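# Close the power enclosure door and lock its latch

## Task

Swing the power enclosure's door shut and rotate its quarter-turn latch as far as it will go. The robot must not fall or finish tilted. The door and latch must stay closed on their own, not only because the robot is holding them. Anything the robot is still touching at the end must not drop by more than about a fingernail's width once released. Finish by letting go and backing the robot away.

## Robot and tools

ROBOT. A simulated Rainbow Robotics RB-Y1. Its base has two drive wheels and two passive rear casters; it is 0.66 m long and 0.58 m wide, with the front edge 0.10 m ahead of the drive axle. It carries a folding torso (a leg bending at ankle, knee and hip, topped by a chest), a head, and two 7-joint arms, each ending in a parallel gripper. Cameras: head_camera, left_wrist_camera, right_wrist_camera.

FRAMES. Base frame: origin on the floor midway between the drive wheels, x forward, y to the left, z up. The state gives chest, left_hand and right_hand in this frame. A hand point lies between that gripper's pads; fingers point along the hand's -z and close along its x. Printed hand positions can be off, worse when the arm is stretched. base_odometry is the base frame relative to where the scene began; it only counts wheel rotation, so slip looks like travel. Heading is positive to the left, -3.142 to 3.142.

execute_actions. Arguments: "actions", a list holding zero or one action, and "cameras", a list of camera names or "all" (omitted or null means all, [] means none; an unknown name rejects the call). An empty list only reports state and images. An action may contain:
- "base": exactly one relative command. {"translate_m": d} drives straight d metres from where the base is, forward positive, -3 to 3. {"rotate_rad": d} spins in place d radians, left/counter-clockwise positive, -3.2 to 3.2. No sideways motion.
- "joints": a single dictionary covering every joint of both arms, torso and head, keyed by joint name, each value an absolute target (radians; grippers in metres of pad opening).
- "speeds": caps for this action only: translate_m 0.05 to 0.4 m/s, rotate_rad 0.1 to 1.509 rad/s (the top of each range is the default). A base move needing over 8.667 s is rejected.
- "min_time_s": 0.1 to 8, a lower bound on the duration of each arm and head motion.
No action runs past 15 s. Unknown keys or out-of-range numbers reject the whole call and nothing moves. Joints or base you leave out may still be driving toward an earlier target.

JOINTS (range; sign). torso_squat_rad 0 to 1.2 (0 tall, more lowers a level chest); torso_shift_rad -0.3 to 0.6 (+ pushes hips forward); torso_pitch_rad -0.2 to 1.4 (+ bows forward); torso_yaw_rad -1.5 to 1.5 (+ left). Combined torso limits: squat+shift <= 1.52; squat-shift+pitch <= 1.57; shift+0.5 pitch-0.4 squat <= 0.7; shift+0.3 pitch-0.5 squat <= 0.39; breaking one leaves the commanded torso joints short and off_target. Per arm (left_/right_ prefix): shoulder_pitch_rad -2.356 to 2.356 (0 hanging, negative raises forward and inward); shoulder_roll_rad left 0 to 3.141, right -3.141 to 0 (away from the body raises the arm sideways); shoulder_yaw_rad -2.094 to 2.094; elbow_rad -2.617 to 0.01 (0 straight, negative bends); forearm_roll_rad -3.141 to 3.141; wrist_pitch_rad -1.57 to 1.919 (negative tips hand forward); hand_roll_rad -2.705 to 2.705; gripper_m 0 to 0.1. For both arms, positive yaw turns left and positive rolls are counter-clockwise seen from above with the arm hanging. head_pan_rad -0.523 to 0.523 (+ left, relative to chest); head_tilt_rad -0.35 to 1.57 (+ down). Done tolerance is 0.02 rad, 0.004 m for grippers. Top speeds: arm joints 1 rad/s (forearm roll, wrist pitch, hand roll 1.5), head 1.5, squat and pitch 0.3, shift 0.15, torso yaw 0.6, grippers 0.1 m/s. To grip, ask for an opening at least 0.005 m under the object's width; off_target is then expected.

RESULTS. base_status and joint_status describe how each motion ended: done (for the base, wheels turned the full amount, slip or not); off_target (resting short, maybe still pushing); limit_stop_at_<name> (a built-in limit); contact_stop (torso or arm met firm resistance); time_out (ran 1.5x expected time plus 1 s, torso 2.5x, max 14 s); stopped_with_arm (torso halted because an arm hit something); limit_stop_at_own_body (guard halted motion before hitting the robot's own torso, head, leg or base; move apart); limit_stop_at_motor_heat. After a stop the joint holds where it is and forgets its target; contact_stop, time_out or stopped_with_arm halts the whole group (torso joints, or one arm's seven joints). "joint command not followed" with a "cause:" line means an arm's targets were blocked by the self/arm-to-arm check; those joints show not_followed and may be retried later; grippers still move. on_its_own lists uncommanded parts; "held at" is a held target, not a position. The pictures line names returned images in order. Motor temperatures list each arm's joints in joint_positions order; MOTOR HOT warns from 65 °C, and at 80 °C an OVER-TEMPERATURE FAULT brakes the robot. A torque fault (contact torque at a joint's load limit, e.g. elbow 32 N m, wrist joints 22.2, shoulders 62.3) freezes everything for 10 s and skips the rest of the call.

wait: "seconds" 0 to 10; nothing new is commanded, state and images come back.
zoom_image: "camera" plus "region" [x0, y0, x1, y1] in pixels of that camera's latest full image, top-left origin, at most 504 by 504.
read_manual: optional "section", only "licences"; moves nothing.
finished_scene: "scene", the current scene's integer; ends it irreversibly after the last command is held, and reports success.

CAUTIONS. Don't let the robot topple or tilt; heavy loads far ahead of the wheels tip it with no stop. Each arm is rated for 3 kg. The base doesn't halt at furniture, and the bent leg can reach past the front edge and shove the robot backward unseen by odometry. Never let the arms strike or press on each other, grippers included. After a stop, retreat the arm first in its own action, then the torso. Avoid slams, drops and hard shoves. The robot keeps its last command while you think.

Each tool is called after "Call:" as name([rows], argument=value, ...), one row to a line, values as JSON.

## Session

Call:
execute_actions(actions=[])

Scene clock: 0.00 s.
Motor temperatures (°C, as the motors report them): left_arm=[36 33 34 40 36 38 37] | right_arm=[31 33 32 34 34 38 39]
base_odometry: x=+0.000 y=+0.000 heading=+0.000 (m, m, rad; odometry frame)
base_status: not commanded
joint_positions: torso_squat_rad=+0.350 torso_shift_rad=+0.001 torso_pitch_rad=+0.001 torso_yaw_rad=+0.000 left_shoulder_pitch_rad=+0.010 left_shoulder_roll_rad=+0.034 left_shoulder_yaw_rad=+0.011 left_elbow_rad=-0.126 left_forearm_roll_rad=+0.038 left_wrist_pitch_rad=+0.015 left_hand_roll_rad=+0.020 left_gripper_m=+0.100 right_shoulder_pitch_rad=-0.033 right_shoulder_roll_rad=-0.007 right_shoulder_yaw_rad=-0.028 right_elbow_rad=-0.116 right_forearm_roll_rad=-0.018 right_wrist_pitch_rad=-0.043 right_hand_roll_rad=-0.053 right_gripper_m=+0.100 head_pan_rad=+0.000 head_tilt_rad=+0.401
joint_status: not commanded
chest: x=-0.2269 y=+0.0001 z=+1.2476 quat_wxyz=(+1.000, +0.000, +0.000, +0.000) (m; base frame)
left_hand: x=-0.1771 y=+0.2466 z=+0.5645 quat_wxyz=(+0.998, +0.016, -0.051, +0.035) (m; base frame)
right_hand: x=-0.1380 y=-0.2261 z=+0.5684 quat_wxyz=(+0.995, -0.001, -0.094, -0.044) (m; base frame)
pictures: head_camera, left_wrist_camera, right_wrist_camera
Images, in order (width x height): head_camera 896x504, left_wrist_camera 644x364, right_wrist_camera 644x364.

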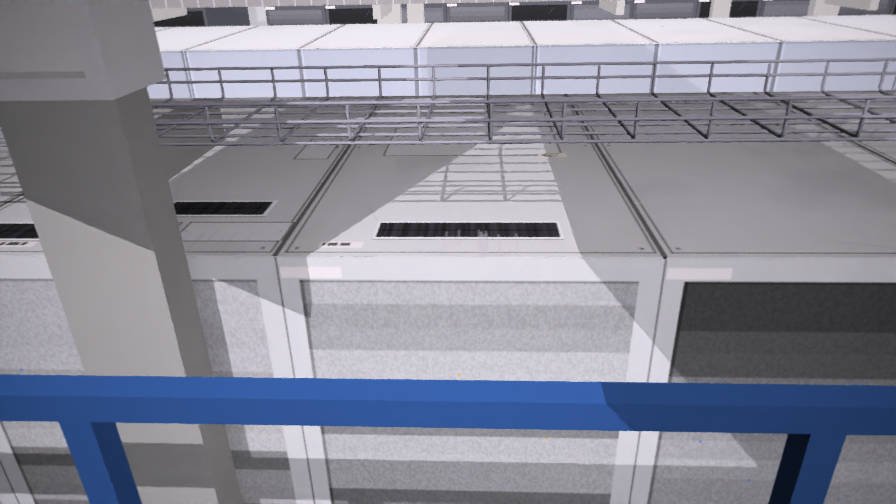

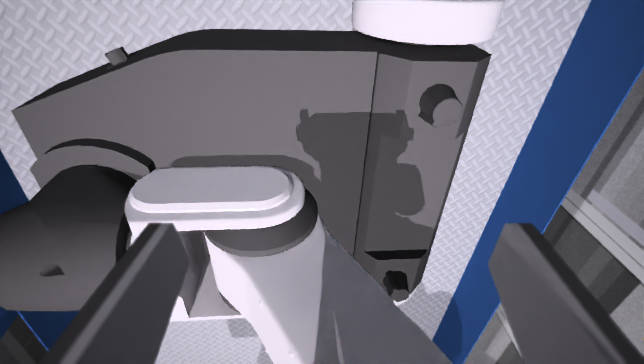

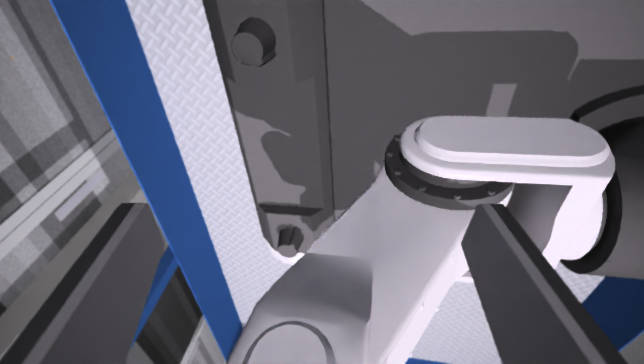

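Call:
execute_actions([
  {"joints":{"torso_yaw_rad":1.0,"head_pan_rad":0.52,"head_tilt_rad":0.4}},
], cameras=["head_camera"])

Call:
execute_actions([
  {"joints":{"torso_yaw_rad":-1.0,"head_pan_rad":-0.52,"head_tilt_rad":0.4}},
], cameras=["head_camera"])

Scene clock: 2.47 s.
Motor temperatures (°C, as the motors report them): left_arm=[36 33 34 40 36 38 37] | right_arm=[31 33 32 34 34 38 39]
base_odometry: x=+0.000 y=+0.000 heading=+0.000 (m, m, rad; odometry frame)
base_status: not commanded
joint_positions: torso_squat_rad=+0.350 torso_shift_rad=+0.001 torso_pitch_rad=+0.001 torso_yaw_rad=+0.731 left_shoulder_pitch_rad=+0.011 left_shoulder_roll_rad=+0.034 left_shoulder_yaw_rad=+0.011 left_elbow_rad=-0.126 left_forearm_roll_rad=+0.038 left_wrist_pitch_rad=+0.015 left_hand_roll_rad=+0.020 left_gripper_m=+0.100 right_shoulder_pitch_rad=-0.033 right_shoulder_roll_rad=-0.007 right_shoulder_yaw_rad=-0.028 right_elbow_rad=-0.116 right_forearm_roll_rad=-0.018 right_wrist_pitch_rad=-0.043 right_hand_roll_rad=-0.053 right_gripper_m=+0.100 head_pan_rad=+0.520 head_tilt_rad=+0.400
joint_status: torso_yaw_rad limit_stop_at_own_body (moved +0.731 of +1.000); the others done
on_its_own: torso_yaw_rad is held at +0.731, not at your +1.000, since a limit_stop_at_own_body
chest: x=-0.2269 y=+0.0001 z=+1.2476 quat_wxyz=(+0.934, +0.000, +0.000, +0.357) (m; base frame)
left_hand: x=-0.3547 y=+0.2170 z=+0.5646 quat_wxyz=(+0.919, +0.033, -0.041, +0.390) (m; base frame)
right_hand: x=-0.0096 y=-0.1084 z=+0.5683 quat_wxyz=(+0.944, +0.033, -0.088, +0.315) (m; base frame)
pictures: head_camera
Images, in order (width x height): head_camera 896x504.

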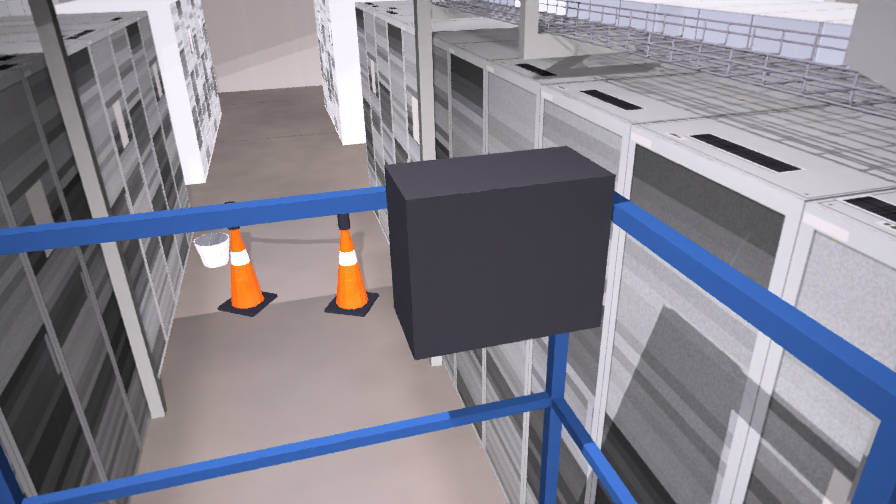

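not run: a stop came earlier in this reply.

Call:
execute_actions([
  {"joints":{"torso_yaw_rad":0.2,"head_pan_rad":0.2,"head_tilt_rad":-0.1}},
], cameras=["head_camera"])

Call:
execute_actions([
  {"joints":{"torso_yaw_rad":-0.5,"head_pan_rad":-0.4,"head_tilt_rad":0.0}},
], cameras=["head_camera"])

Scene clock: 4.70 s.
Motor temperatures (°C, as the motors report them): left_arm=[36 33 34 40 36 38 37] | right_arm=[31 33 32 34 34 38 39]
base_odometry: x=+0.000 y=+0.000 heading=+0.000 (m, m, rad; odometry frame)
base_status: not commanded
joint_positions: torso_squat_rad=+0.350 torso_shift_rad=+0.001 torso_pitch_rad=+0.001 torso_yaw_rad=+0.200 left_shoulder_pitch_rad=+0.010 left_shoulder_roll_rad=+0.034 left_shoulder_yaw_rad=+0.011 left_elbow_rad=-0.126 left_forearm_roll_rad=+0.038 left_wrist_pitch_rad=+0.015 left_hand_roll_rad=+0.020 left_gripper_m=+0.100 right_shoulder_pitch_rad=-0.032 right_shoulder_roll_rad=-0.007 right_shoulder_yaw_rad=-0.028 right_elbow_rad=-0.116 right_forearm_roll_rad=-0.018 right_wrist_pitch_rad=-0.043 right_hand_roll_rad=-0.053 right_gripper_m=+0.100 head_pan_rad=+0.200 head_tilt_rad=-0.100
joint_status: all done
chest: x=-0.2269 y=+0.0001 z=+1.2476 quat_wxyz=(+0.995, +0.000, +0.000, +0.100) (m; base frame)
left_hand: x=-0.2271 y=+0.2517 z=+0.5645 quat_wxyz=(+0.989, +0.021, -0.049, +0.135) (m; base frame)
right_hand: x=-0.0948 y=-0.2038 z=+0.5683 quat_wxyz=(+0.994, +0.009, -0.094, +0.056) (m; base frame)
pictures: head_camera
Images, in order (width x height): head_camera 896x504.

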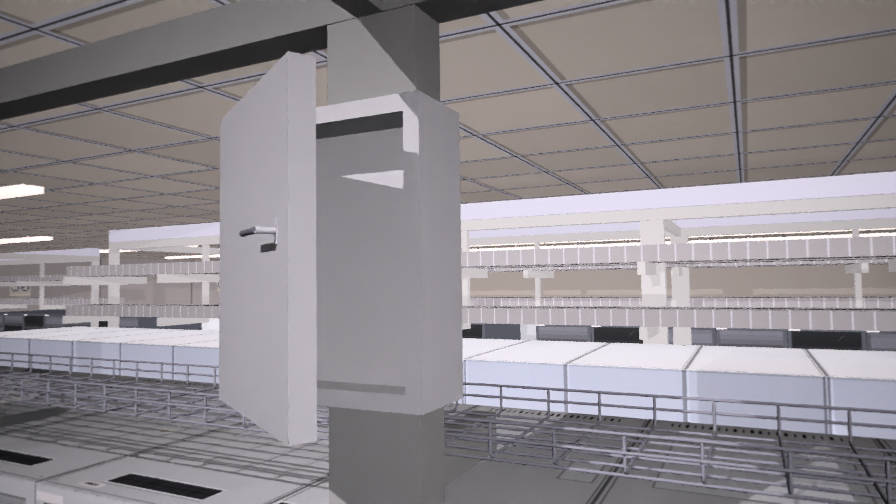

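Scene clock: 6.67 s.
Motor temperatures (°C, as the motors report them): left_arm=[36 33 34 40 36 38 37] | right_arm=[31 33 32 34 34 38 39]
base_odometry: x=+0.000 y=+0.000 heading=+0.000 (m, m, rad; odometry frame)
base_status: not commanded
joint_positions: torso_squat_rad=+0.350 torso_shift_rad=+0.001 torso_pitch_rad=+0.001 torso_yaw_rad=-0.500 left_shoulder_pitch_rad=+0.010 left_shoulder_roll_rad=+0.034 left_shoulder_yaw_rad=+0.011 left_elbow_rad=-0.126 left_forearm_roll_rad=+0.038 left_wrist_pitch_rad=+0.015 left_hand_roll_rad=+0.020 left_gripper_m=+0.100 right_shoulder_pitch_rad=-0.032 right_shoulder_roll_rad=-0.007 right_shoulder_yaw_rad=-0.028 right_elbow_rad=-0.116 right_forearm_roll_rad=-0.018 right_wrist_pitch_rad=-0.043 right_hand_roll_rad=-0.053 right_gripper_m=+0.100 head_pan_rad=-0.400 head_tilt_rad=+0.000
joint_status: all done
chest: x=-0.2269 y=+0.0001 z=+1.2476 quat_wxyz=(+0.969, +0.000, +0.000, -0.247) (m; base frame)
left_hand: x=-0.0652 y=+0.1923 z=+0.5644 quat_wxyz=(+0.976, +0.002, -0.053, -0.213) (m; base frame)
right_hand: x=-0.2575 y=-0.2413 z=+0.5685 quat_wxyz=(+0.953, -0.024, -0.091, -0.288) (m; base frame)
pictures: head_camera
Images, in order (width x height): head_camera 896x504.

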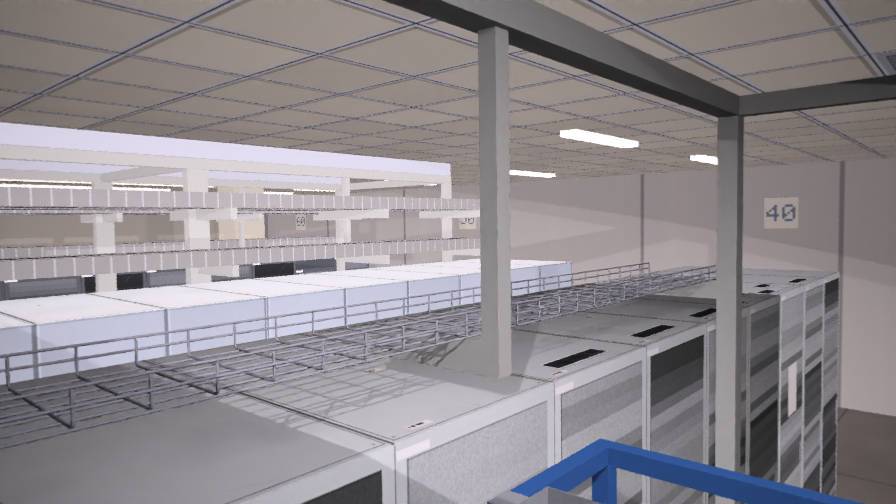

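Call:
execute_actions([
  {"joints":{"torso_yaw_rad":0.2,"torso_squat_rad":0.75,"head_pan_rad":0.2,"head_tilt_rad":-0.1}},
], cameras=["head_camera"])

Scene clock: 11.27 s.
Motor temperatures (°C, as the motors report them): left_arm=[36 33 34 40 36 38 37] | right_arm=[31 33 32 34 34 38 39]
base_odometry: x=+0.000 y=+0.000 heading=+0.000 (m, m, rad; odometry frame)
base_status: not commanded
joint_positions: torso_squat_rad=+0.750 torso_shift_rad=+0.001 torso_pitch_rad=+0.001 torso_yaw_rad=+0.200 left_shoulder_pitch_rad=+0.010 left_shoulder_roll_rad=+0.034 left_shoulder_yaw_rad=+0.011 left_elbow_rad=-0.126 left_forearm_roll_rad=+0.038 left_wrist_pitch_rad=+0.015 left_hand_roll_rad=+0.020 left_gripper_m=+0.100 right_shoulder_pitch_rad=-0.032 right_shoulder_roll_rad=-0.007 right_shoulder_yaw_rad=-0.028 right_elbow_rad=-0.116 right_forearm_roll_rad=-0.018 right_wrist_pitch_rad=-0.043 right_hand_roll_rad=-0.053 right_gripper_m=+0.100 head_pan_rad=+0.200 head_tilt_rad=-0.100
joint_status: all done
chest: x=-0.2272 y=+0.0001 z=+1.1021 quat_wxyz=(+0.995, +0.000, +0.000, +0.100) (m; base frame)
left_hand: x=-0.2273 y=+0.2516 z=+0.4191 quat_wxyz=(+0.989, +0.021, -0.049, +0.135) (m; base frame)
right_hand: x=-0.0950 y=-0.2039 z=+0.4229 quat_wxyz=(+0.994, +0.009, -0.094, +0.056) (m; base frame)
pictures: head_camera
Images, in order (width x height): head_camera 896x504.

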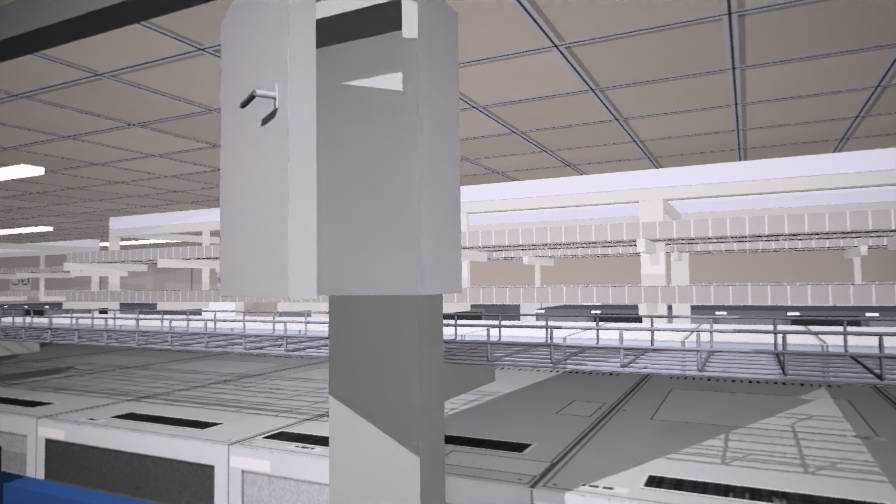

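Call:
zoom_image(camera="head_camera", region=[200,0,500,320])

Region (200, 0, 500, 320) of head_camera's 896x504 image, scaled by 1.575, with more detail than that image has; it fills the left 472 columns of this view, and the rest is white.

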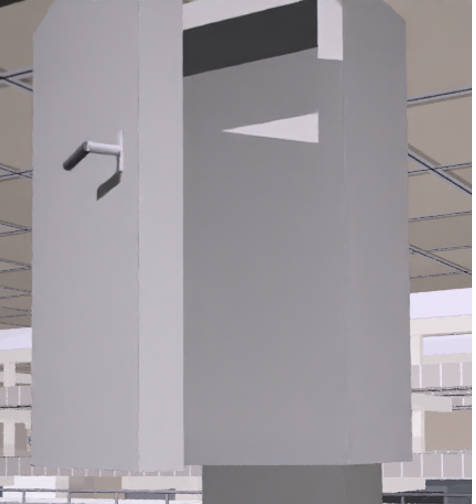

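Call:
execute_actions([
  {"joints":{"torso_yaw_rad":0,"torso_squat_rad":0.3,"torso_shift_rad":-0.05,"head_pan_rad":0.5,"head_tilt_rad":0.0,"left_shoulder_roll_rad":1.66,"left_shoulder_pitch_rad":-0.3,"left_elbow_rad":-1.1,"left_forearm_roll_rad":1.197,"left_hand_roll_rad":0.518,"left_gripper_m":0.06},"min_time_s":2.5},
], cameras=["head_camera"])

Call:
execute_actions([
  {"joints":{"left_shoulder_roll_rad":1.66,"left_shoulder_pitch_rad":-0.831,"left_shoulder_yaw_rad":0,"left_elbow_rad":-1.705,"left_wrist_pitch_rad":0.873},"min_time_s":1.5},
], cameras=["head_camera","left_wrist_camera"])

Scene clock: 24.97 s.
Motor temperatures (°C, as the motors report them): left_arm=[36 34 34 40 36 38 37] | right_arm=[31 33 32 34 34 38 39]
base_odometry: x=+0.000 y=+0.000 heading=+0.000 (m, m, rad; odometry frame)
base_status: not commanded
joint_positions: torso_squat_rad=+0.300 torso_shift_rad=-0.050 torso_pitch_rad=+0.001 torso_yaw_rad=+0.000 left_shoulder_pitch_rad=-0.300 left_shoulder_roll_rad=+1.660 left_shoulder_yaw_rad=+0.011 left_elbow_rad=-1.100 left_forearm_roll_rad=+1.197 left_wrist_pitch_rad=+0.015 left_hand_roll_rad=+0.518 left_gripper_m=+0.060 right_shoulder_pitch_rad=-0.032 right_shoulder_roll_rad=-0.007 right_shoulder_yaw_rad=-0.028 right_elbow_rad=-0.116 right_forearm_roll_rad=-0.018 right_wrist_pitch_rad=-0.043 right_hand_roll_rad=-0.053 right_gripper_m=+0.100 head_pan_rad=+0.500 head_tilt_rad=+0.000
joint_status: all done
chest: x=-0.2611 y=+0.0001 z=+1.2578 quat_wxyz=(+1.000, +0.000, +0.000, +0.000) (m; base frame)
left_hand: x=+0.2085 y=+0.6959 z=+1.5163 quat_wxyz=(+0.572, +0.081, -0.798, +0.171) (m; base frame)
right_hand: x=-0.1723 y=-0.2261 z=+0.5786 quat_wxyz=(+0.995, -0.001, -0.094, -0.044) (m; base frame)
pictures: head_camera
Images, in order (width x height): head_camera 896x504.

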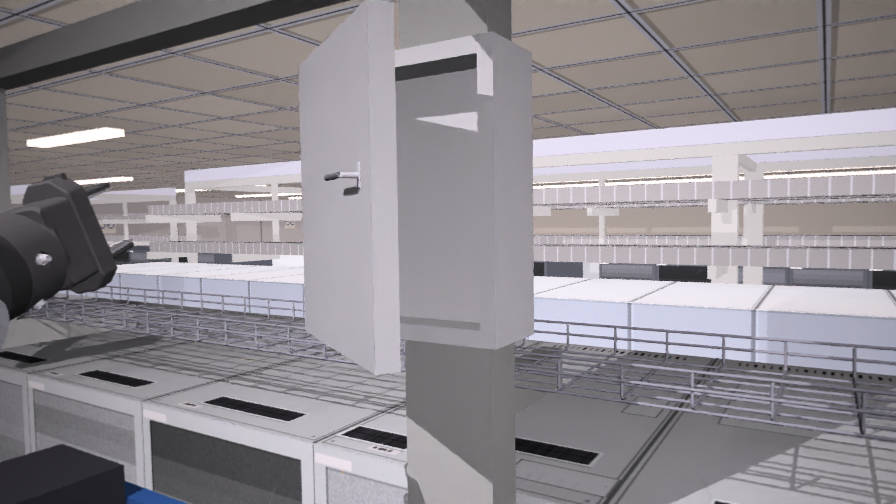

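Scene clock: 26.77 s.
Motor temperatures (°C, as the motors report them): left_arm=[36 34 34 40 36 38 37] | right_arm=[31 33 32 34 34 38 39]
base_odometry: x=+0.000 y=+0.000 heading=+0.000 (m, m, rad; odometry frame)
base_status: not commanded
joint_positions: torso_squat_rad=+0.300 torso_shift_rad=-0.050 torso_pitch_rad=+0.001 torso_yaw_rad=+0.000 left_shoulder_pitch_rad=-0.830 left_shoulder_roll_rad=+1.660 left_shoulder_yaw_rad=+0.000 left_elbow_rad=-1.705 left_forearm_roll_rad=+1.197 left_wrist_pitch_rad=+0.873 left_hand_roll_rad=+0.518 left_gripper_m=+0.060 right_shoulder_pitch_rad=-0.032 right_shoulder_roll_rad=-0.007 right_shoulder_yaw_rad=-0.028 right_elbow_rad=-0.116 right_forearm_roll_rad=-0.018 right_wrist_pitch_rad=-0.043 right_hand_roll_rad=-0.053 right_gripper_m=+0.100 head_pan_rad=+0.500 head_tilt_rad=+0.000
joint_status: all done
chest: x=-0.2611 y=+0.0001 z=+1.2578 quat_wxyz=(+1.000, +0.000, +0.000, +0.000) (m; base frame)
left_hand: x=+0.2163 y=+0.4112 z=+1.5837 quat_wxyz=(+0.707, +0.001, -0.707, +0.000) (m; base frame)
right_hand: x=-0.1723 y=-0.2261 z=+0.5786 quat_wxyz=(+0.995, -0.001, -0.094, -0.044) (m; base frame)
pictures: head_camera, left_wrist_camera
Images, in order (width x height): head_camera 896x504, left_wrist_camera 644x364.

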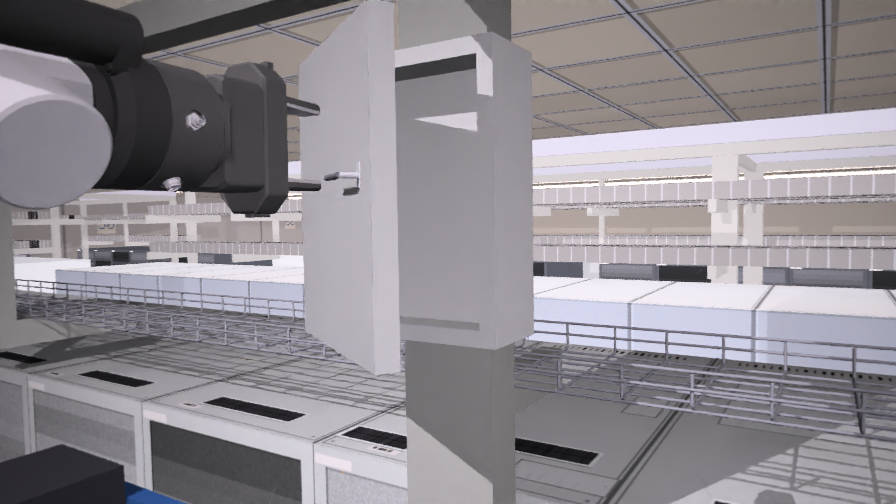

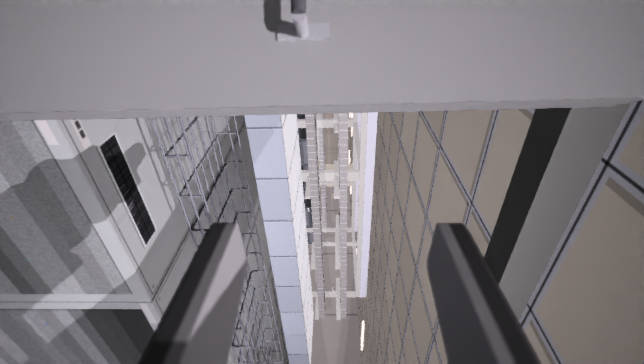

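Call:
execute_actions([
  {"joints":{"torso_yaw_rad":0.05,"torso_squat_rad":0.36,"torso_shift_rad":0.07}},
], cameras=["head_camera","left_wrist_camera"])

Scene clock: 29.23 s.
Motor temperatures (°C, as the motors report them): left_arm=[36 34 34 40 36 38 37] | right_arm=[31 33 32 34 34 38 39]
base_odometry: x=+0.000 y=+0.000 heading=+0.000 (m, m, rad; odometry frame)
base_status: not commanded
joint_positions: torso_squat_rad=+0.360 torso_shift_rad=+0.070 torso_pitch_rad=+0.001 torso_yaw_rad=+0.050 left_shoulder_pitch_rad=-0.830 left_shoulder_roll_rad=+1.660 left_shoulder_yaw_rad=+0.000 left_elbow_rad=-1.705 left_forearm_roll_rad=+1.197 left_wrist_pitch_rad=+0.873 left_hand_roll_rad=+0.518 left_gripper_m=+0.060 right_shoulder_pitch_rad=-0.032 right_shoulder_roll_rad=-0.007 right_shoulder_yaw_rad=-0.028 right_elbow_rad=-0.116 right_forearm_roll_rad=-0.018 right_wrist_pitch_rad=-0.043 right_hand_roll_rad=-0.053 right_gripper_m=+0.100 head_pan_rad=+0.500 head_tilt_rad=+0.000
joint_status: all done
chest: x=-0.1818 y=+0.0001 z=+1.2435 quat_wxyz=(+1.000, +0.000, +0.001, +0.025) (m; base frame)
left_hand: x=+0.2745 y=+0.4345 z=+1.5693 quat_wxyz=(+0.707, +0.019, -0.707, +0.017) (m; base frame)
right_hand: x=-0.0819 y=-0.2214 z=+0.5642 quat_wxyz=(+0.995, +0.002, -0.094, -0.019) (m; base frame)
pictures: head_camera, left_wrist_camera
Images, in order (width x height): head_camera 896x504, left_wrist_camera 644x364.

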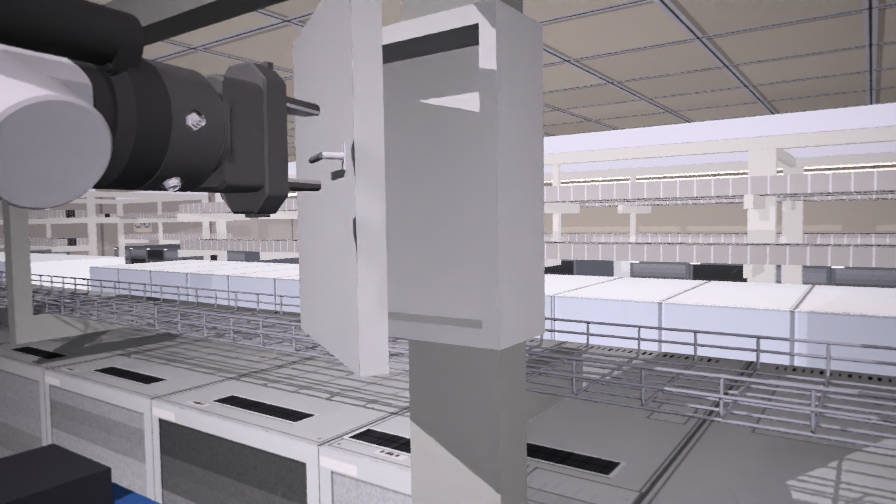

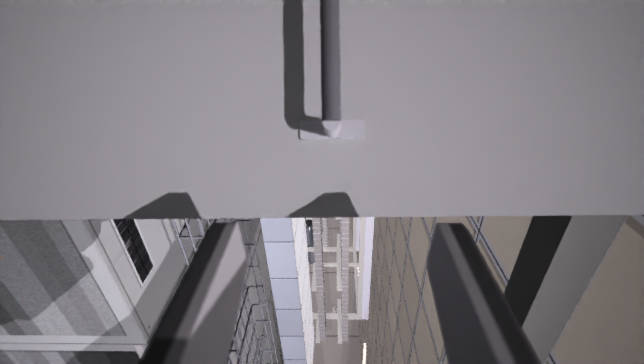

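Call:
execute_actions([
  {"joints":{"torso_squat_rad":0.29,"torso_shift_rad":0.23}},
], cameras=["head_camera","left_wrist_camera"])

Scene clock: 31.90 s.
Motor temperatures (°C, as the motors report them): left_arm=[36 34 34 40 36 39 37] | right_arm=[31 33 32 34 34 38 39]
base_odometry: x=+0.000 y=+0.000 heading=+0.000 (m, m, rad; odometry frame)
base_status: not commanded
joint_positions: torso_squat_rad=+0.290 torso_shift_rad=+0.230 torso_pitch_rad=+0.001 torso_yaw_rad=+0.050 left_shoulder_pitch_rad=-0.831 left_shoulder_roll_rad=+1.660 left_shoulder_yaw_rad=+0.000 left_elbow_rad=-1.705 left_forearm_roll_rad=+1.197 left_wrist_pitch_rad=+0.873 left_hand_roll_rad=+0.518 left_gripper_m=+0.060 right_shoulder_pitch_rad=-0.032 right_shoulder_roll_rad=-0.007 right_shoulder_yaw_rad=-0.028 right_elbow_rad=-0.116 right_forearm_roll_rad=-0.018 right_wrist_pitch_rad=-0.043 right_hand_roll_rad=-0.053 right_gripper_m=+0.100 head_pan_rad=+0.500 head_tilt_rad=+0.000
joint_status: all done
chest: x=-0.0747 y=+0.0001 z=+1.2430 quat_wxyz=(+1.000, +0.000, +0.000, +0.025) (m; base frame)
left_hand: x=+0.3815 y=+0.4345 z=+1.5689 quat_wxyz=(+0.707, +0.019, -0.707, +0.017) (m; base frame)
right_hand: x=+0.0252 y=-0.2214 z=+0.5638 quat_wxyz=(+0.995, +0.002, -0.094, -0.019) (m; base frame)
pictures: head_camera, left_wrist_camera
Images, in order (width x height): head_camera 896x504, left_wrist_camera 644x364.

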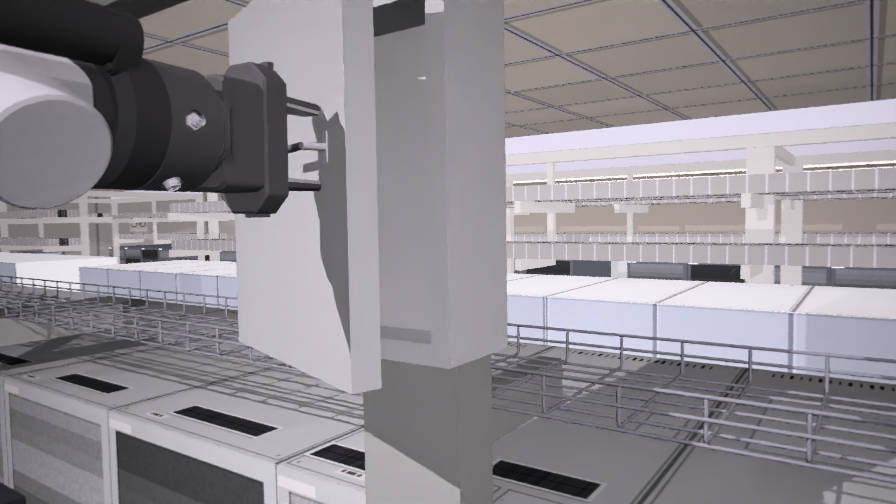

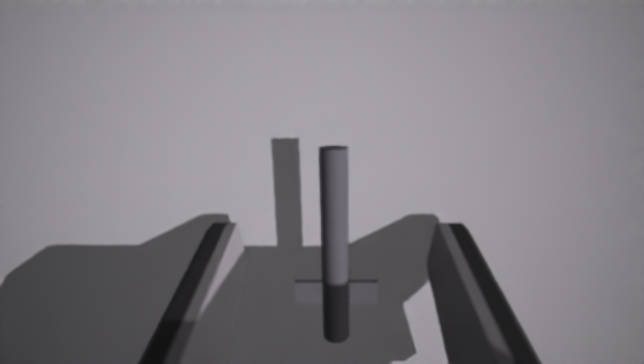

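Call:
execute_actions([
  {"joints":{"torso_squat_rad":0.25,"torso_shift_rad":0.27,"torso_yaw_rad":-0.02}},
], cameras=["head_camera","left_wrist_camera"])

Scene clock: 34.67 s.
Motor temperatures (°C, as the motors report them): left_arm=[36 34 34 40 36 39 37] | right_arm=[31 33 32 34 34 38 39]
base_odometry: x=+0.000 y=+0.000 heading=+0.000 (m, m, rad; odometry frame)
base_status: not commanded
joint_positions: torso_squat_rad=+0.250 torso_shift_rad=+0.270 torso_pitch_rad=+0.001 torso_yaw_rad=-0.020 left_shoulder_pitch_rad=-0.831 left_shoulder_roll_rad=+1.660 left_shoulder_yaw_rad=+0.000 left_elbow_rad=-1.705 left_forearm_roll_rad=+1.197 left_wrist_pitch_rad=+0.873 left_hand_roll_rad=+0.518 left_gripper_m=+0.060 right_shoulder_pitch_rad=-0.033 right_shoulder_roll_rad=-0.007 right_shoulder_yaw_rad=-0.028 right_elbow_rad=-0.116 right_forearm_roll_rad=-0.018 right_wrist_pitch_rad=-0.043 right_hand_roll_rad=-0.053 right_gripper_m=+0.100 head_pan_rad=+0.500 head_tilt_rad=+0.000
joint_status: all done
chest: x=-0.0468 y=+0.0002 z=+1.2436 quat_wxyz=(+1.000, +0.000, +0.000, -0.010) (m; base frame)
left_hand: x=+0.4388 y=+0.4016 z=+1.5694 quat_wxyz=(+0.707, -0.006, -0.707, -0.007) (m; base frame)
right_hand: x=+0.0375 y=-0.2279 z=+0.5644 quat_wxyz=(+0.994, -0.002, -0.094, -0.054) (m; base frame)
pictures: head_camera, left_wrist_camera
Images, in order (width x height): head_camera 896x504, left_wrist_camera 644x364.

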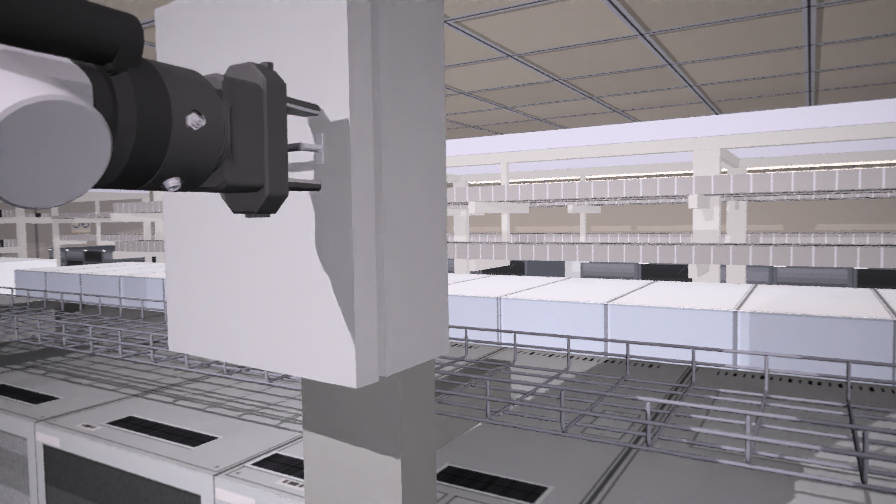

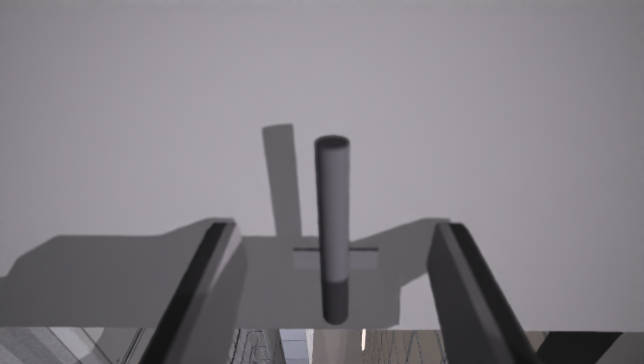

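Call:
execute_actions([
  {"joints":{"torso_yaw_rad":-0.045,"left_gripper_m":0.05}},
], cameras=["head_camera","left_wrist_camera"])

Call:
zoom_image(camera="head_camera", region=[250,60,470,400])

Scene clock: 35.93 s.
Motor temperatures (°C, as the motors report them): left_arm=[36 34 34 40 36 39 37] | right_arm=[31 33 32 34 34 38 39]
base_odometry: x=+0.000 y=+0.000 heading=+0.000 (m, m, rad; odometry frame)
base_status: not commanded
joint_positions: torso_squat_rad=+0.250 torso_shift_rad=+0.270 torso_pitch_rad=+0.001 torso_yaw_rad=-0.045 left_shoulder_pitch_rad=-0.831 left_shoulder_roll_rad=+1.660 left_shoulder_yaw_rad=+0.000 left_elbow_rad=-1.705 left_forearm_roll_rad=+1.197 left_wrist_pitch_rad=+0.873 left_hand_roll_rad=+0.518 left_gripper_m=+0.050 right_shoulder_pitch_rad=-0.033 right_shoulder_roll_rad=-0.007 right_shoulder_yaw_rad=-0.028 right_elbow_rad=-0.116 right_forearm_roll_rad=-0.018 right_wrist_pitch_rad=-0.043 right_hand_roll_rad=-0.053 right_gripper_m=+0.100 head_pan_rad=+0.500 head_tilt_rad=+0.000
joint_status: all done
chest: x=-0.0468 y=+0.0002 z=+1.2436 quat_wxyz=(+1.000, +0.000, +0.000, -0.023) (m; base frame)
left_hand: x=+0.4486 y=+0.3893 z=+1.5694 quat_wxyz=(+0.707, -0.015, -0.707, -0.016) (m; base frame)
right_hand: x=+0.0318 y=-0.2299 z=+0.5644 quat_wxyz=(+0.993, -0.003, -0.094, -0.066) (m; base frame)
pictures: head_camera, left_wrist_camera
Images, in order (width x height): head_camera 896x504, left_wrist_camera 644x364.

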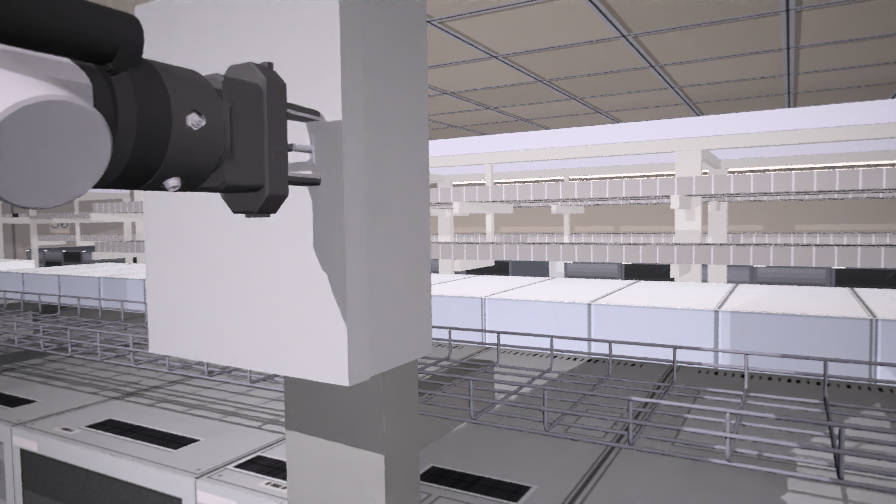

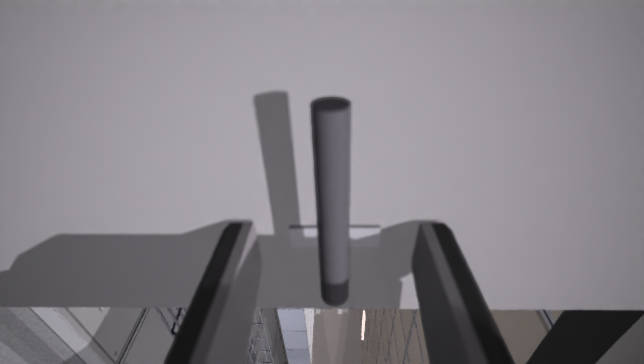

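Region (250, 60, 470, 400) of head_camera's 896x504 image, scaled by 1.482, with more detail than that image has; it fills the left 326 columns of this view, and the rest is white.

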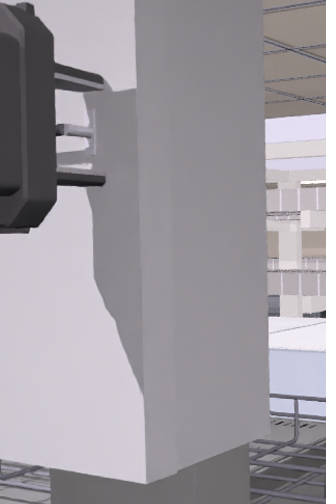

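Call:
execute_actions([
  {"joints":{"torso_shift_rad":0.263,"left_gripper_m":0.016}},
], cameras=["left_wrist_camera"])

Call:
execute_actions([
  {"joints":{"left_hand_roll_rad":1.1},"min_time_s":1.5},
], cameras=["head_camera","left_wrist_camera"])

Scene clock: 37.40 s.
Motor temperatures (°C, as the motors report them): left_arm=[36 34 34 40 36 39 37] | right_arm=[31 33 32 34 34 38 39]
base_odometry: x=+0.000 y=+0.000 heading=+0.000 (m, m, rad; odometry frame)
base_status: not commanded
joint_positions: torso_squat_rad=+0.250 torso_shift_rad=+0.263 torso_pitch_rad=+0.001 torso_yaw_rad=-0.045 left_shoulder_pitch_rad=-0.831 left_shoulder_roll_rad=+1.660 left_shoulder_yaw_rad=+0.000 left_elbow_rad=-1.705 left_forearm_roll_rad=+1.197 left_wrist_pitch_rad=+0.873 left_hand_roll_rad=+0.518 left_gripper_m=+0.016 right_shoulder_pitch_rad=-0.033 right_shoulder_roll_rad=-0.007 right_shoulder_yaw_rad=-0.028 right_elbow_rad=-0.116 right_forearm_roll_rad=-0.018 right_wrist_pitch_rad=-0.043 right_hand_roll_rad=-0.053 right_gripper_m=+0.100 head_pan_rad=+0.500 head_tilt_rad=+0.000
joint_status: all done
chest: x=-0.0514 y=+0.0002 z=+1.2448 quat_wxyz=(+1.000, +0.000, +0.000, -0.023) (m; base frame)
left_hand: x=+0.4439 y=+0.3893 z=+1.5708 quat_wxyz=(+0.707, -0.015, -0.707, -0.016) (m; base frame)
right_hand: x=+0.0272 y=-0.2299 z=+0.5657 quat_wxyz=(+0.993, -0.003, -0.094, -0.066) (m; base frame)
pictures: left_wrist_camera
Images, in order (width x height): left_wrist_camera 644x364.

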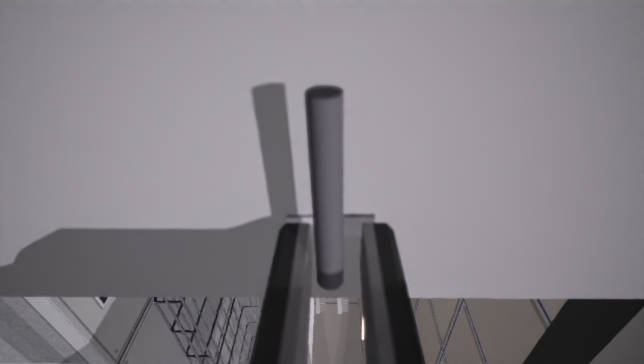

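Scene clock: 39.20 s.
Motor temperatures (°C, as the motors report them): left_arm=[36 34 34 40 36 39 37] | right_arm=[31 33 32 34 34 38 39]
base_odometry: x=+0.000 y=+0.000 heading=+0.000 (m, m, rad; odometry frame)
base_status: not commanded
joint_positions: torso_squat_rad=+0.250 torso_shift_rad=+0.263 torso_pitch_rad=+0.001 torso_yaw_rad=-0.045 left_shoulder_pitch_rad=-0.831 left_shoulder_roll_rad=+1.660 left_shoulder_yaw_rad=+0.000 left_elbow_rad=-1.705 left_forearm_roll_rad=+1.197 left_wrist_pitch_rad=+0.873 left_hand_roll_rad=+1.100 left_gripper_m=+0.016 right_shoulder_pitch_rad=-0.033 right_shoulder_roll_rad=-0.007 right_shoulder_yaw_rad=-0.028 right_elbow_rad=-0.116 right_forearm_roll_rad=-0.018 right_wrist_pitch_rad=-0.043 right_hand_roll_rad=-0.053 right_gripper_m=+0.100 head_pan_rad=+0.500 head_tilt_rad=+0.000
joint_status: all done
chest: x=-0.0514 y=+0.0002 z=+1.2448 quat_wxyz=(+1.000, +0.000, +0.000, -0.023) (m; base frame)
left_hand: x=+0.4439 y=+0.3892 z=+1.5710 quat_wxyz=(+0.682, -0.217, -0.673, +0.187) (m; base frame)
right_hand: x=+0.0272 y=-0.2299 z=+0.5657 quat_wxyz=(+0.993, -0.003, -0.094, -0.066) (m; base frame)
pictures: head_camera, left_wrist_camera
Images, in order (width x height): head_camera 896x504, left_wrist_camera 644x364.

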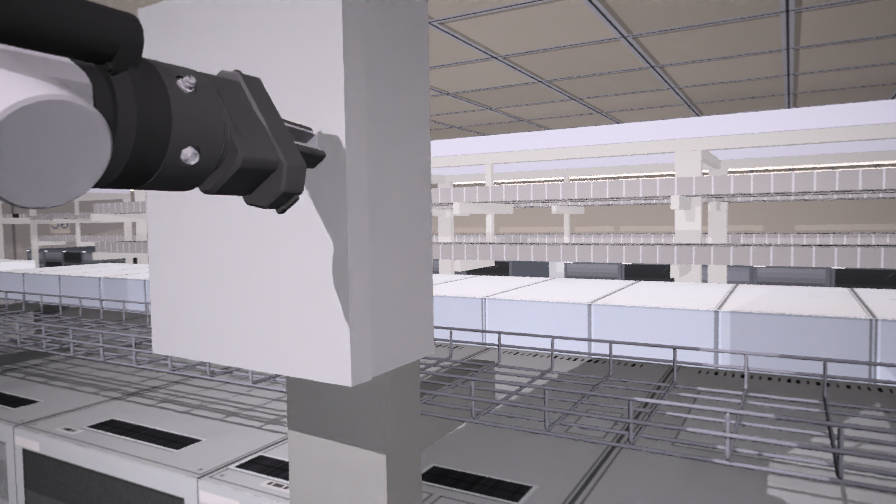

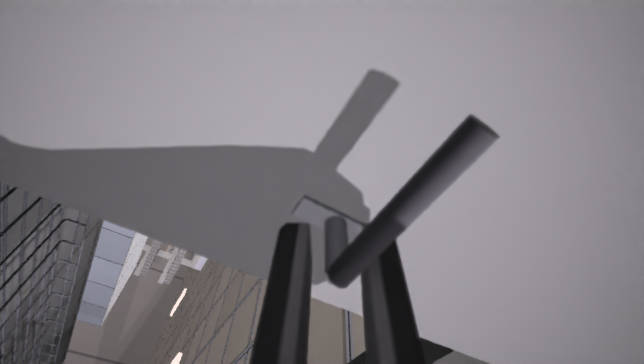

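Call:
execute_actions([
  {"joints":{"left_hand_roll_rad":0.54,"left_gripper_m":0.045}},
], cameras=[])

Call:
execute_actions([
  {"joints":{"torso_yaw_rad":-0.015,"torso_shift_rad":0.286,"torso_squat_rad":0.24}},
], cameras=["left_wrist_camera"])

Call:
execute_actions([
  {"joints":{"left_gripper_m":0.004}},
], cameras=["head_camera","left_wrist_camera"])

Scene clock: 40.87 s.
Motor temperatures (°C, as the motors report them): left_arm=[36 34 34 40 36 39 37] | right_arm=[31 33 32 34 34 38 39]
base_odometry: x=+0.000 y=+0.000 heading=+0.000 (m, m, rad; odometry frame)
base_status: not commanded
joint_positions: torso_squat_rad=+0.250 torso_shift_rad=+0.263 torso_pitch_rad=+0.001 torso_yaw_rad=-0.045 left_shoulder_pitch_rad=-0.831 left_shoulder_roll_rad=+1.660 left_shoulder_yaw_rad=+0.000 left_elbow_rad=-1.705 left_forearm_roll_rad=+1.197 left_wrist_pitch_rad=+0.873 left_hand_roll_rad=+0.540 left_gripper_m=+0.045 right_shoulder_pitch_rad=-0.033 right_shoulder_roll_rad=-0.007 right_shoulder_yaw_rad=-0.028 right_elbow_rad=-0.116 right_forearm_roll_rad=-0.018 right_wrist_pitch_rad=-0.043 right_hand_roll_rad=-0.053 right_gripper_m=+0.100 head_pan_rad=+0.500 head_tilt_rad=+0.000
joint_status: all done
chest: x=-0.0514 y=+0.0002 z=+1.2448 quat_wxyz=(+1.000, +0.000, +0.000, -0.023) (m; base frame)
left_hand: x=+0.4439 y=+0.3892 z=+1.5710 quat_wxyz=(+0.707, -0.023, -0.707, -0.008) (m; base frame)
right_hand: x=+0.0272 y=-0.2299 z=+0.5657 quat_wxyz=(+0.993, -0.003, -0.094, -0.066) (m; base frame)
pictures: none
No camera images: the call's "cameras" was empty. Leave "cameras" out to get every camera's image.

Scene clock: 41.70 s.
Motor temperatures (°C, as the motors report them): left_arm=[36 34 34 40 36 39 37] | right_arm=[31 33 32 34 34 38 39]
base_odometry: x=+0.000 y=+0.000 heading=+0.000 (m, m, rad; odometry frame)
base_status: not commanded
joint_positions: torso_squat_rad=+0.240 torso_shift_rad=+0.286 torso_pitch_rad=+0.001 torso_yaw_rad=-0.015 left_shoulder_pitch_rad=-0.831 left_shoulder_roll_rad=+1.660 left_shoulder_yaw_rad=+0.000 left_elbow_rad=-1.705 left_forearm_roll_rad=+1.197 left_wrist_pitch_rad=+0.873 left_hand_roll_rad=+0.540 left_gripper_m=+0.045 right_shoulder_pitch_rad=-0.033 right_shoulder_roll_rad=-0.007 right_shoulder_yaw_rad=-0.028 right_elbow_rad=-0.116 right_forearm_roll_rad=-0.018 right_wrist_pitch_rad=-0.043 right_hand_roll_rad=-0.053 right_gripper_m=+0.100 head_pan_rad=+0.500 head_tilt_rad=+0.000
joint_status: all done
chest: x=-0.0358 y=+0.0001 z=+1.2422 quat_wxyz=(+1.000, +0.000, +0.001, -0.008) (m; base frame)
left_hand: x=+0.4476 y=+0.4039 z=+1.5683 quat_wxyz=(+0.707, -0.012, -0.707, +0.002) (m; base frame)
right_hand: x=+0.0495 y=-0.2274 z=+0.5630 quat_wxyz=(+0.994, -0.002, -0.094, -0.051) (m; base frame)
pictures: left_wrist_camera
Images, in order (width x height): left_wrist_camera 644x364.

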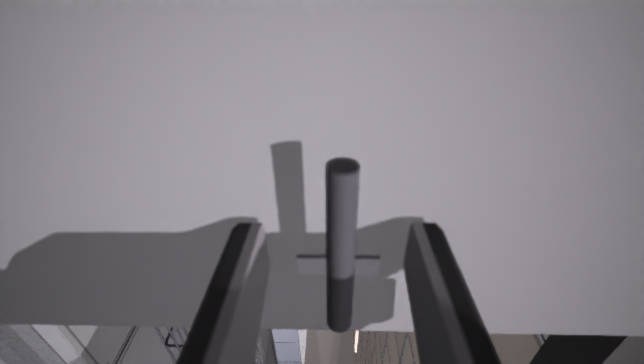

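Scene clock: 42.60 s.
Motor temperatures (°C, as the motors report them): left_arm=[36 34 34 40 36 39 37] | right_arm=[31 33 32 34 34 38 39]
base_odometry: x=+0.000 y=+0.000 heading=+0.000 (m, m, rad; odometry frame)
base_status: not commanded
joint_positions: torso_squat_rad=+0.240 torso_shift_rad=+0.286 torso_pitch_rad=+0.001 torso_yaw_rad=-0.015 left_shoulder_pitch_rad=-0.831 left_shoulder_roll_rad=+1.660 left_shoulder_yaw_rad=+0.000 left_elbow_rad=-1.705 left_forearm_roll_rad=+1.197 left_wrist_pitch_rad=+0.873 left_hand_roll_rad=+0.540 left_gripper_m=+0.007 right_shoulder_pitch_rad=-0.033 right_shoulder_roll_rad=-0.007 right_shoulder_yaw_rad=-0.028 right_elbow_rad=-0.116 right_forearm_roll_rad=-0.018 right_wrist_pitch_rad=-0.043 right_hand_roll_rad=-0.053 right_gripper_m=+0.100 head_pan_rad=+0.500 head_tilt_rad=+0.000
joint_status: all done
chest: x=-0.0359 y=+0.0001 z=+1.2422 quat_wxyz=(+1.000, +0.000, +0.000, -0.008) (m; base frame)
left_hand: x=+0.4474 y=+0.4039 z=+1.5687 quat_wxyz=(+0.707, -0.012, -0.707, +0.002) (m; base frame)
right_hand: x=+0.0496 y=-0.2274 z=+0.5630 quat_wxyz=(+0.994, -0.002, -0.094, -0.051) (m; base frame)
pictures: head_camera, left_wrist_camera
Images, in order (width x height): head_camera 896x504, left_wrist_camera 644x364.

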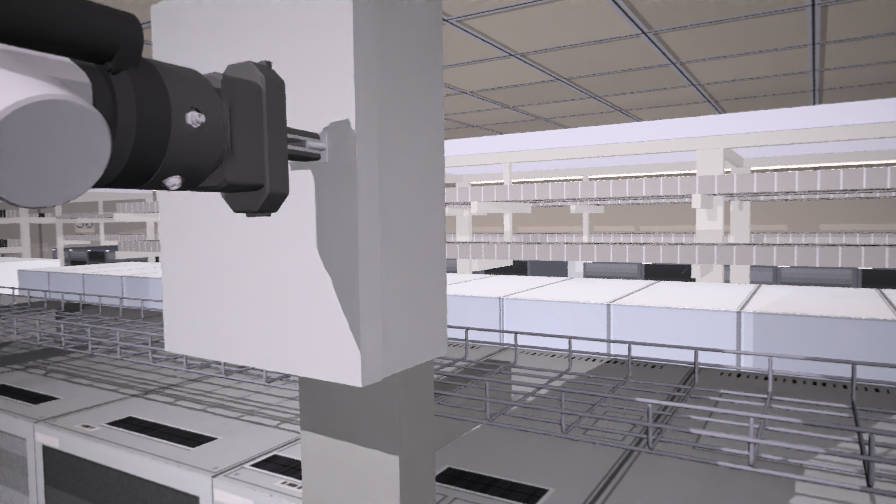

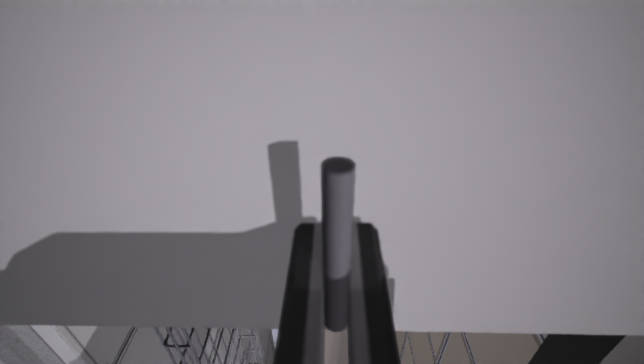

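Call:
execute_actions([
  {"joints":{"left_hand_roll_rad":0.95,"left_gripper_m":0.011,"torso_squat_rad":0.255},"min_time_s":1.5},
], cameras=["left_wrist_camera"])

Scene clock: 44.90 s.
Motor temperatures (°C, as the motors report them): left_arm=[36 34 34 40 36 39 37] | right_arm=[31 33 32 34 34 38 39]
base_odometry: x=+0.000 y=+0.000 heading=+0.000 (m, m, rad; odometry frame)
base_status: not commanded
joint_positions: torso_squat_rad=+0.255 torso_shift_rad=+0.286 torso_pitch_rad=+0.001 torso_yaw_rad=-0.015 left_shoulder_pitch_rad=-0.833 left_shoulder_roll_rad=+1.661 left_shoulder_yaw_rad=+0.001 left_elbow_rad=-1.705 left_forearm_roll_rad=+1.197 left_wrist_pitch_rad=+0.872 left_hand_roll_rad=+0.950 left_gripper_m=+0.014 right_shoulder_pitch_rad=-0.033 right_shoulder_roll_rad=-0.007 right_shoulder_yaw_rad=-0.028 right_elbow_rad=-0.116 right_forearm_roll_rad=-0.018 right_wrist_pitch_rad=-0.043 right_hand_roll_rad=-0.053 right_gripper_m=+0.100 head_pan_rad=+0.500 head_tilt_rad=+0.000
joint_status: all done
chest: x=-0.0368 y=-0.0001 z=+1.2398 quat_wxyz=(+1.000, +0.000, +0.000, -0.008) (m; base frame)
left_hand: x=+0.4458 y=+0.4032 z=+1.5679 quat_wxyz=(+0.691, -0.156, -0.691, +0.145) (m; base frame)
right_hand: x=+0.0489 y=-0.2274 z=+0.5605 quat_wxyz=(+0.994, -0.001, -0.094, -0.051) (m; base frame)
pictures: left_wrist_camera
Images, in order (width x height): left_wrist_camera 644x364.

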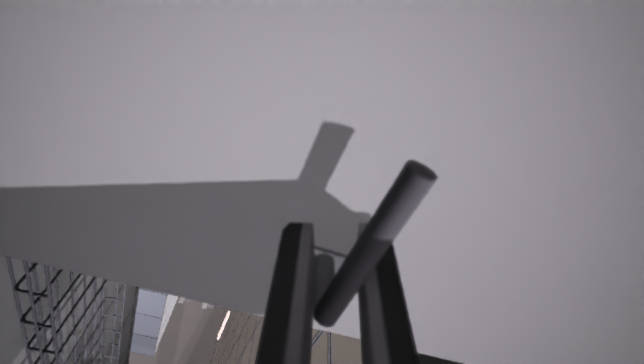

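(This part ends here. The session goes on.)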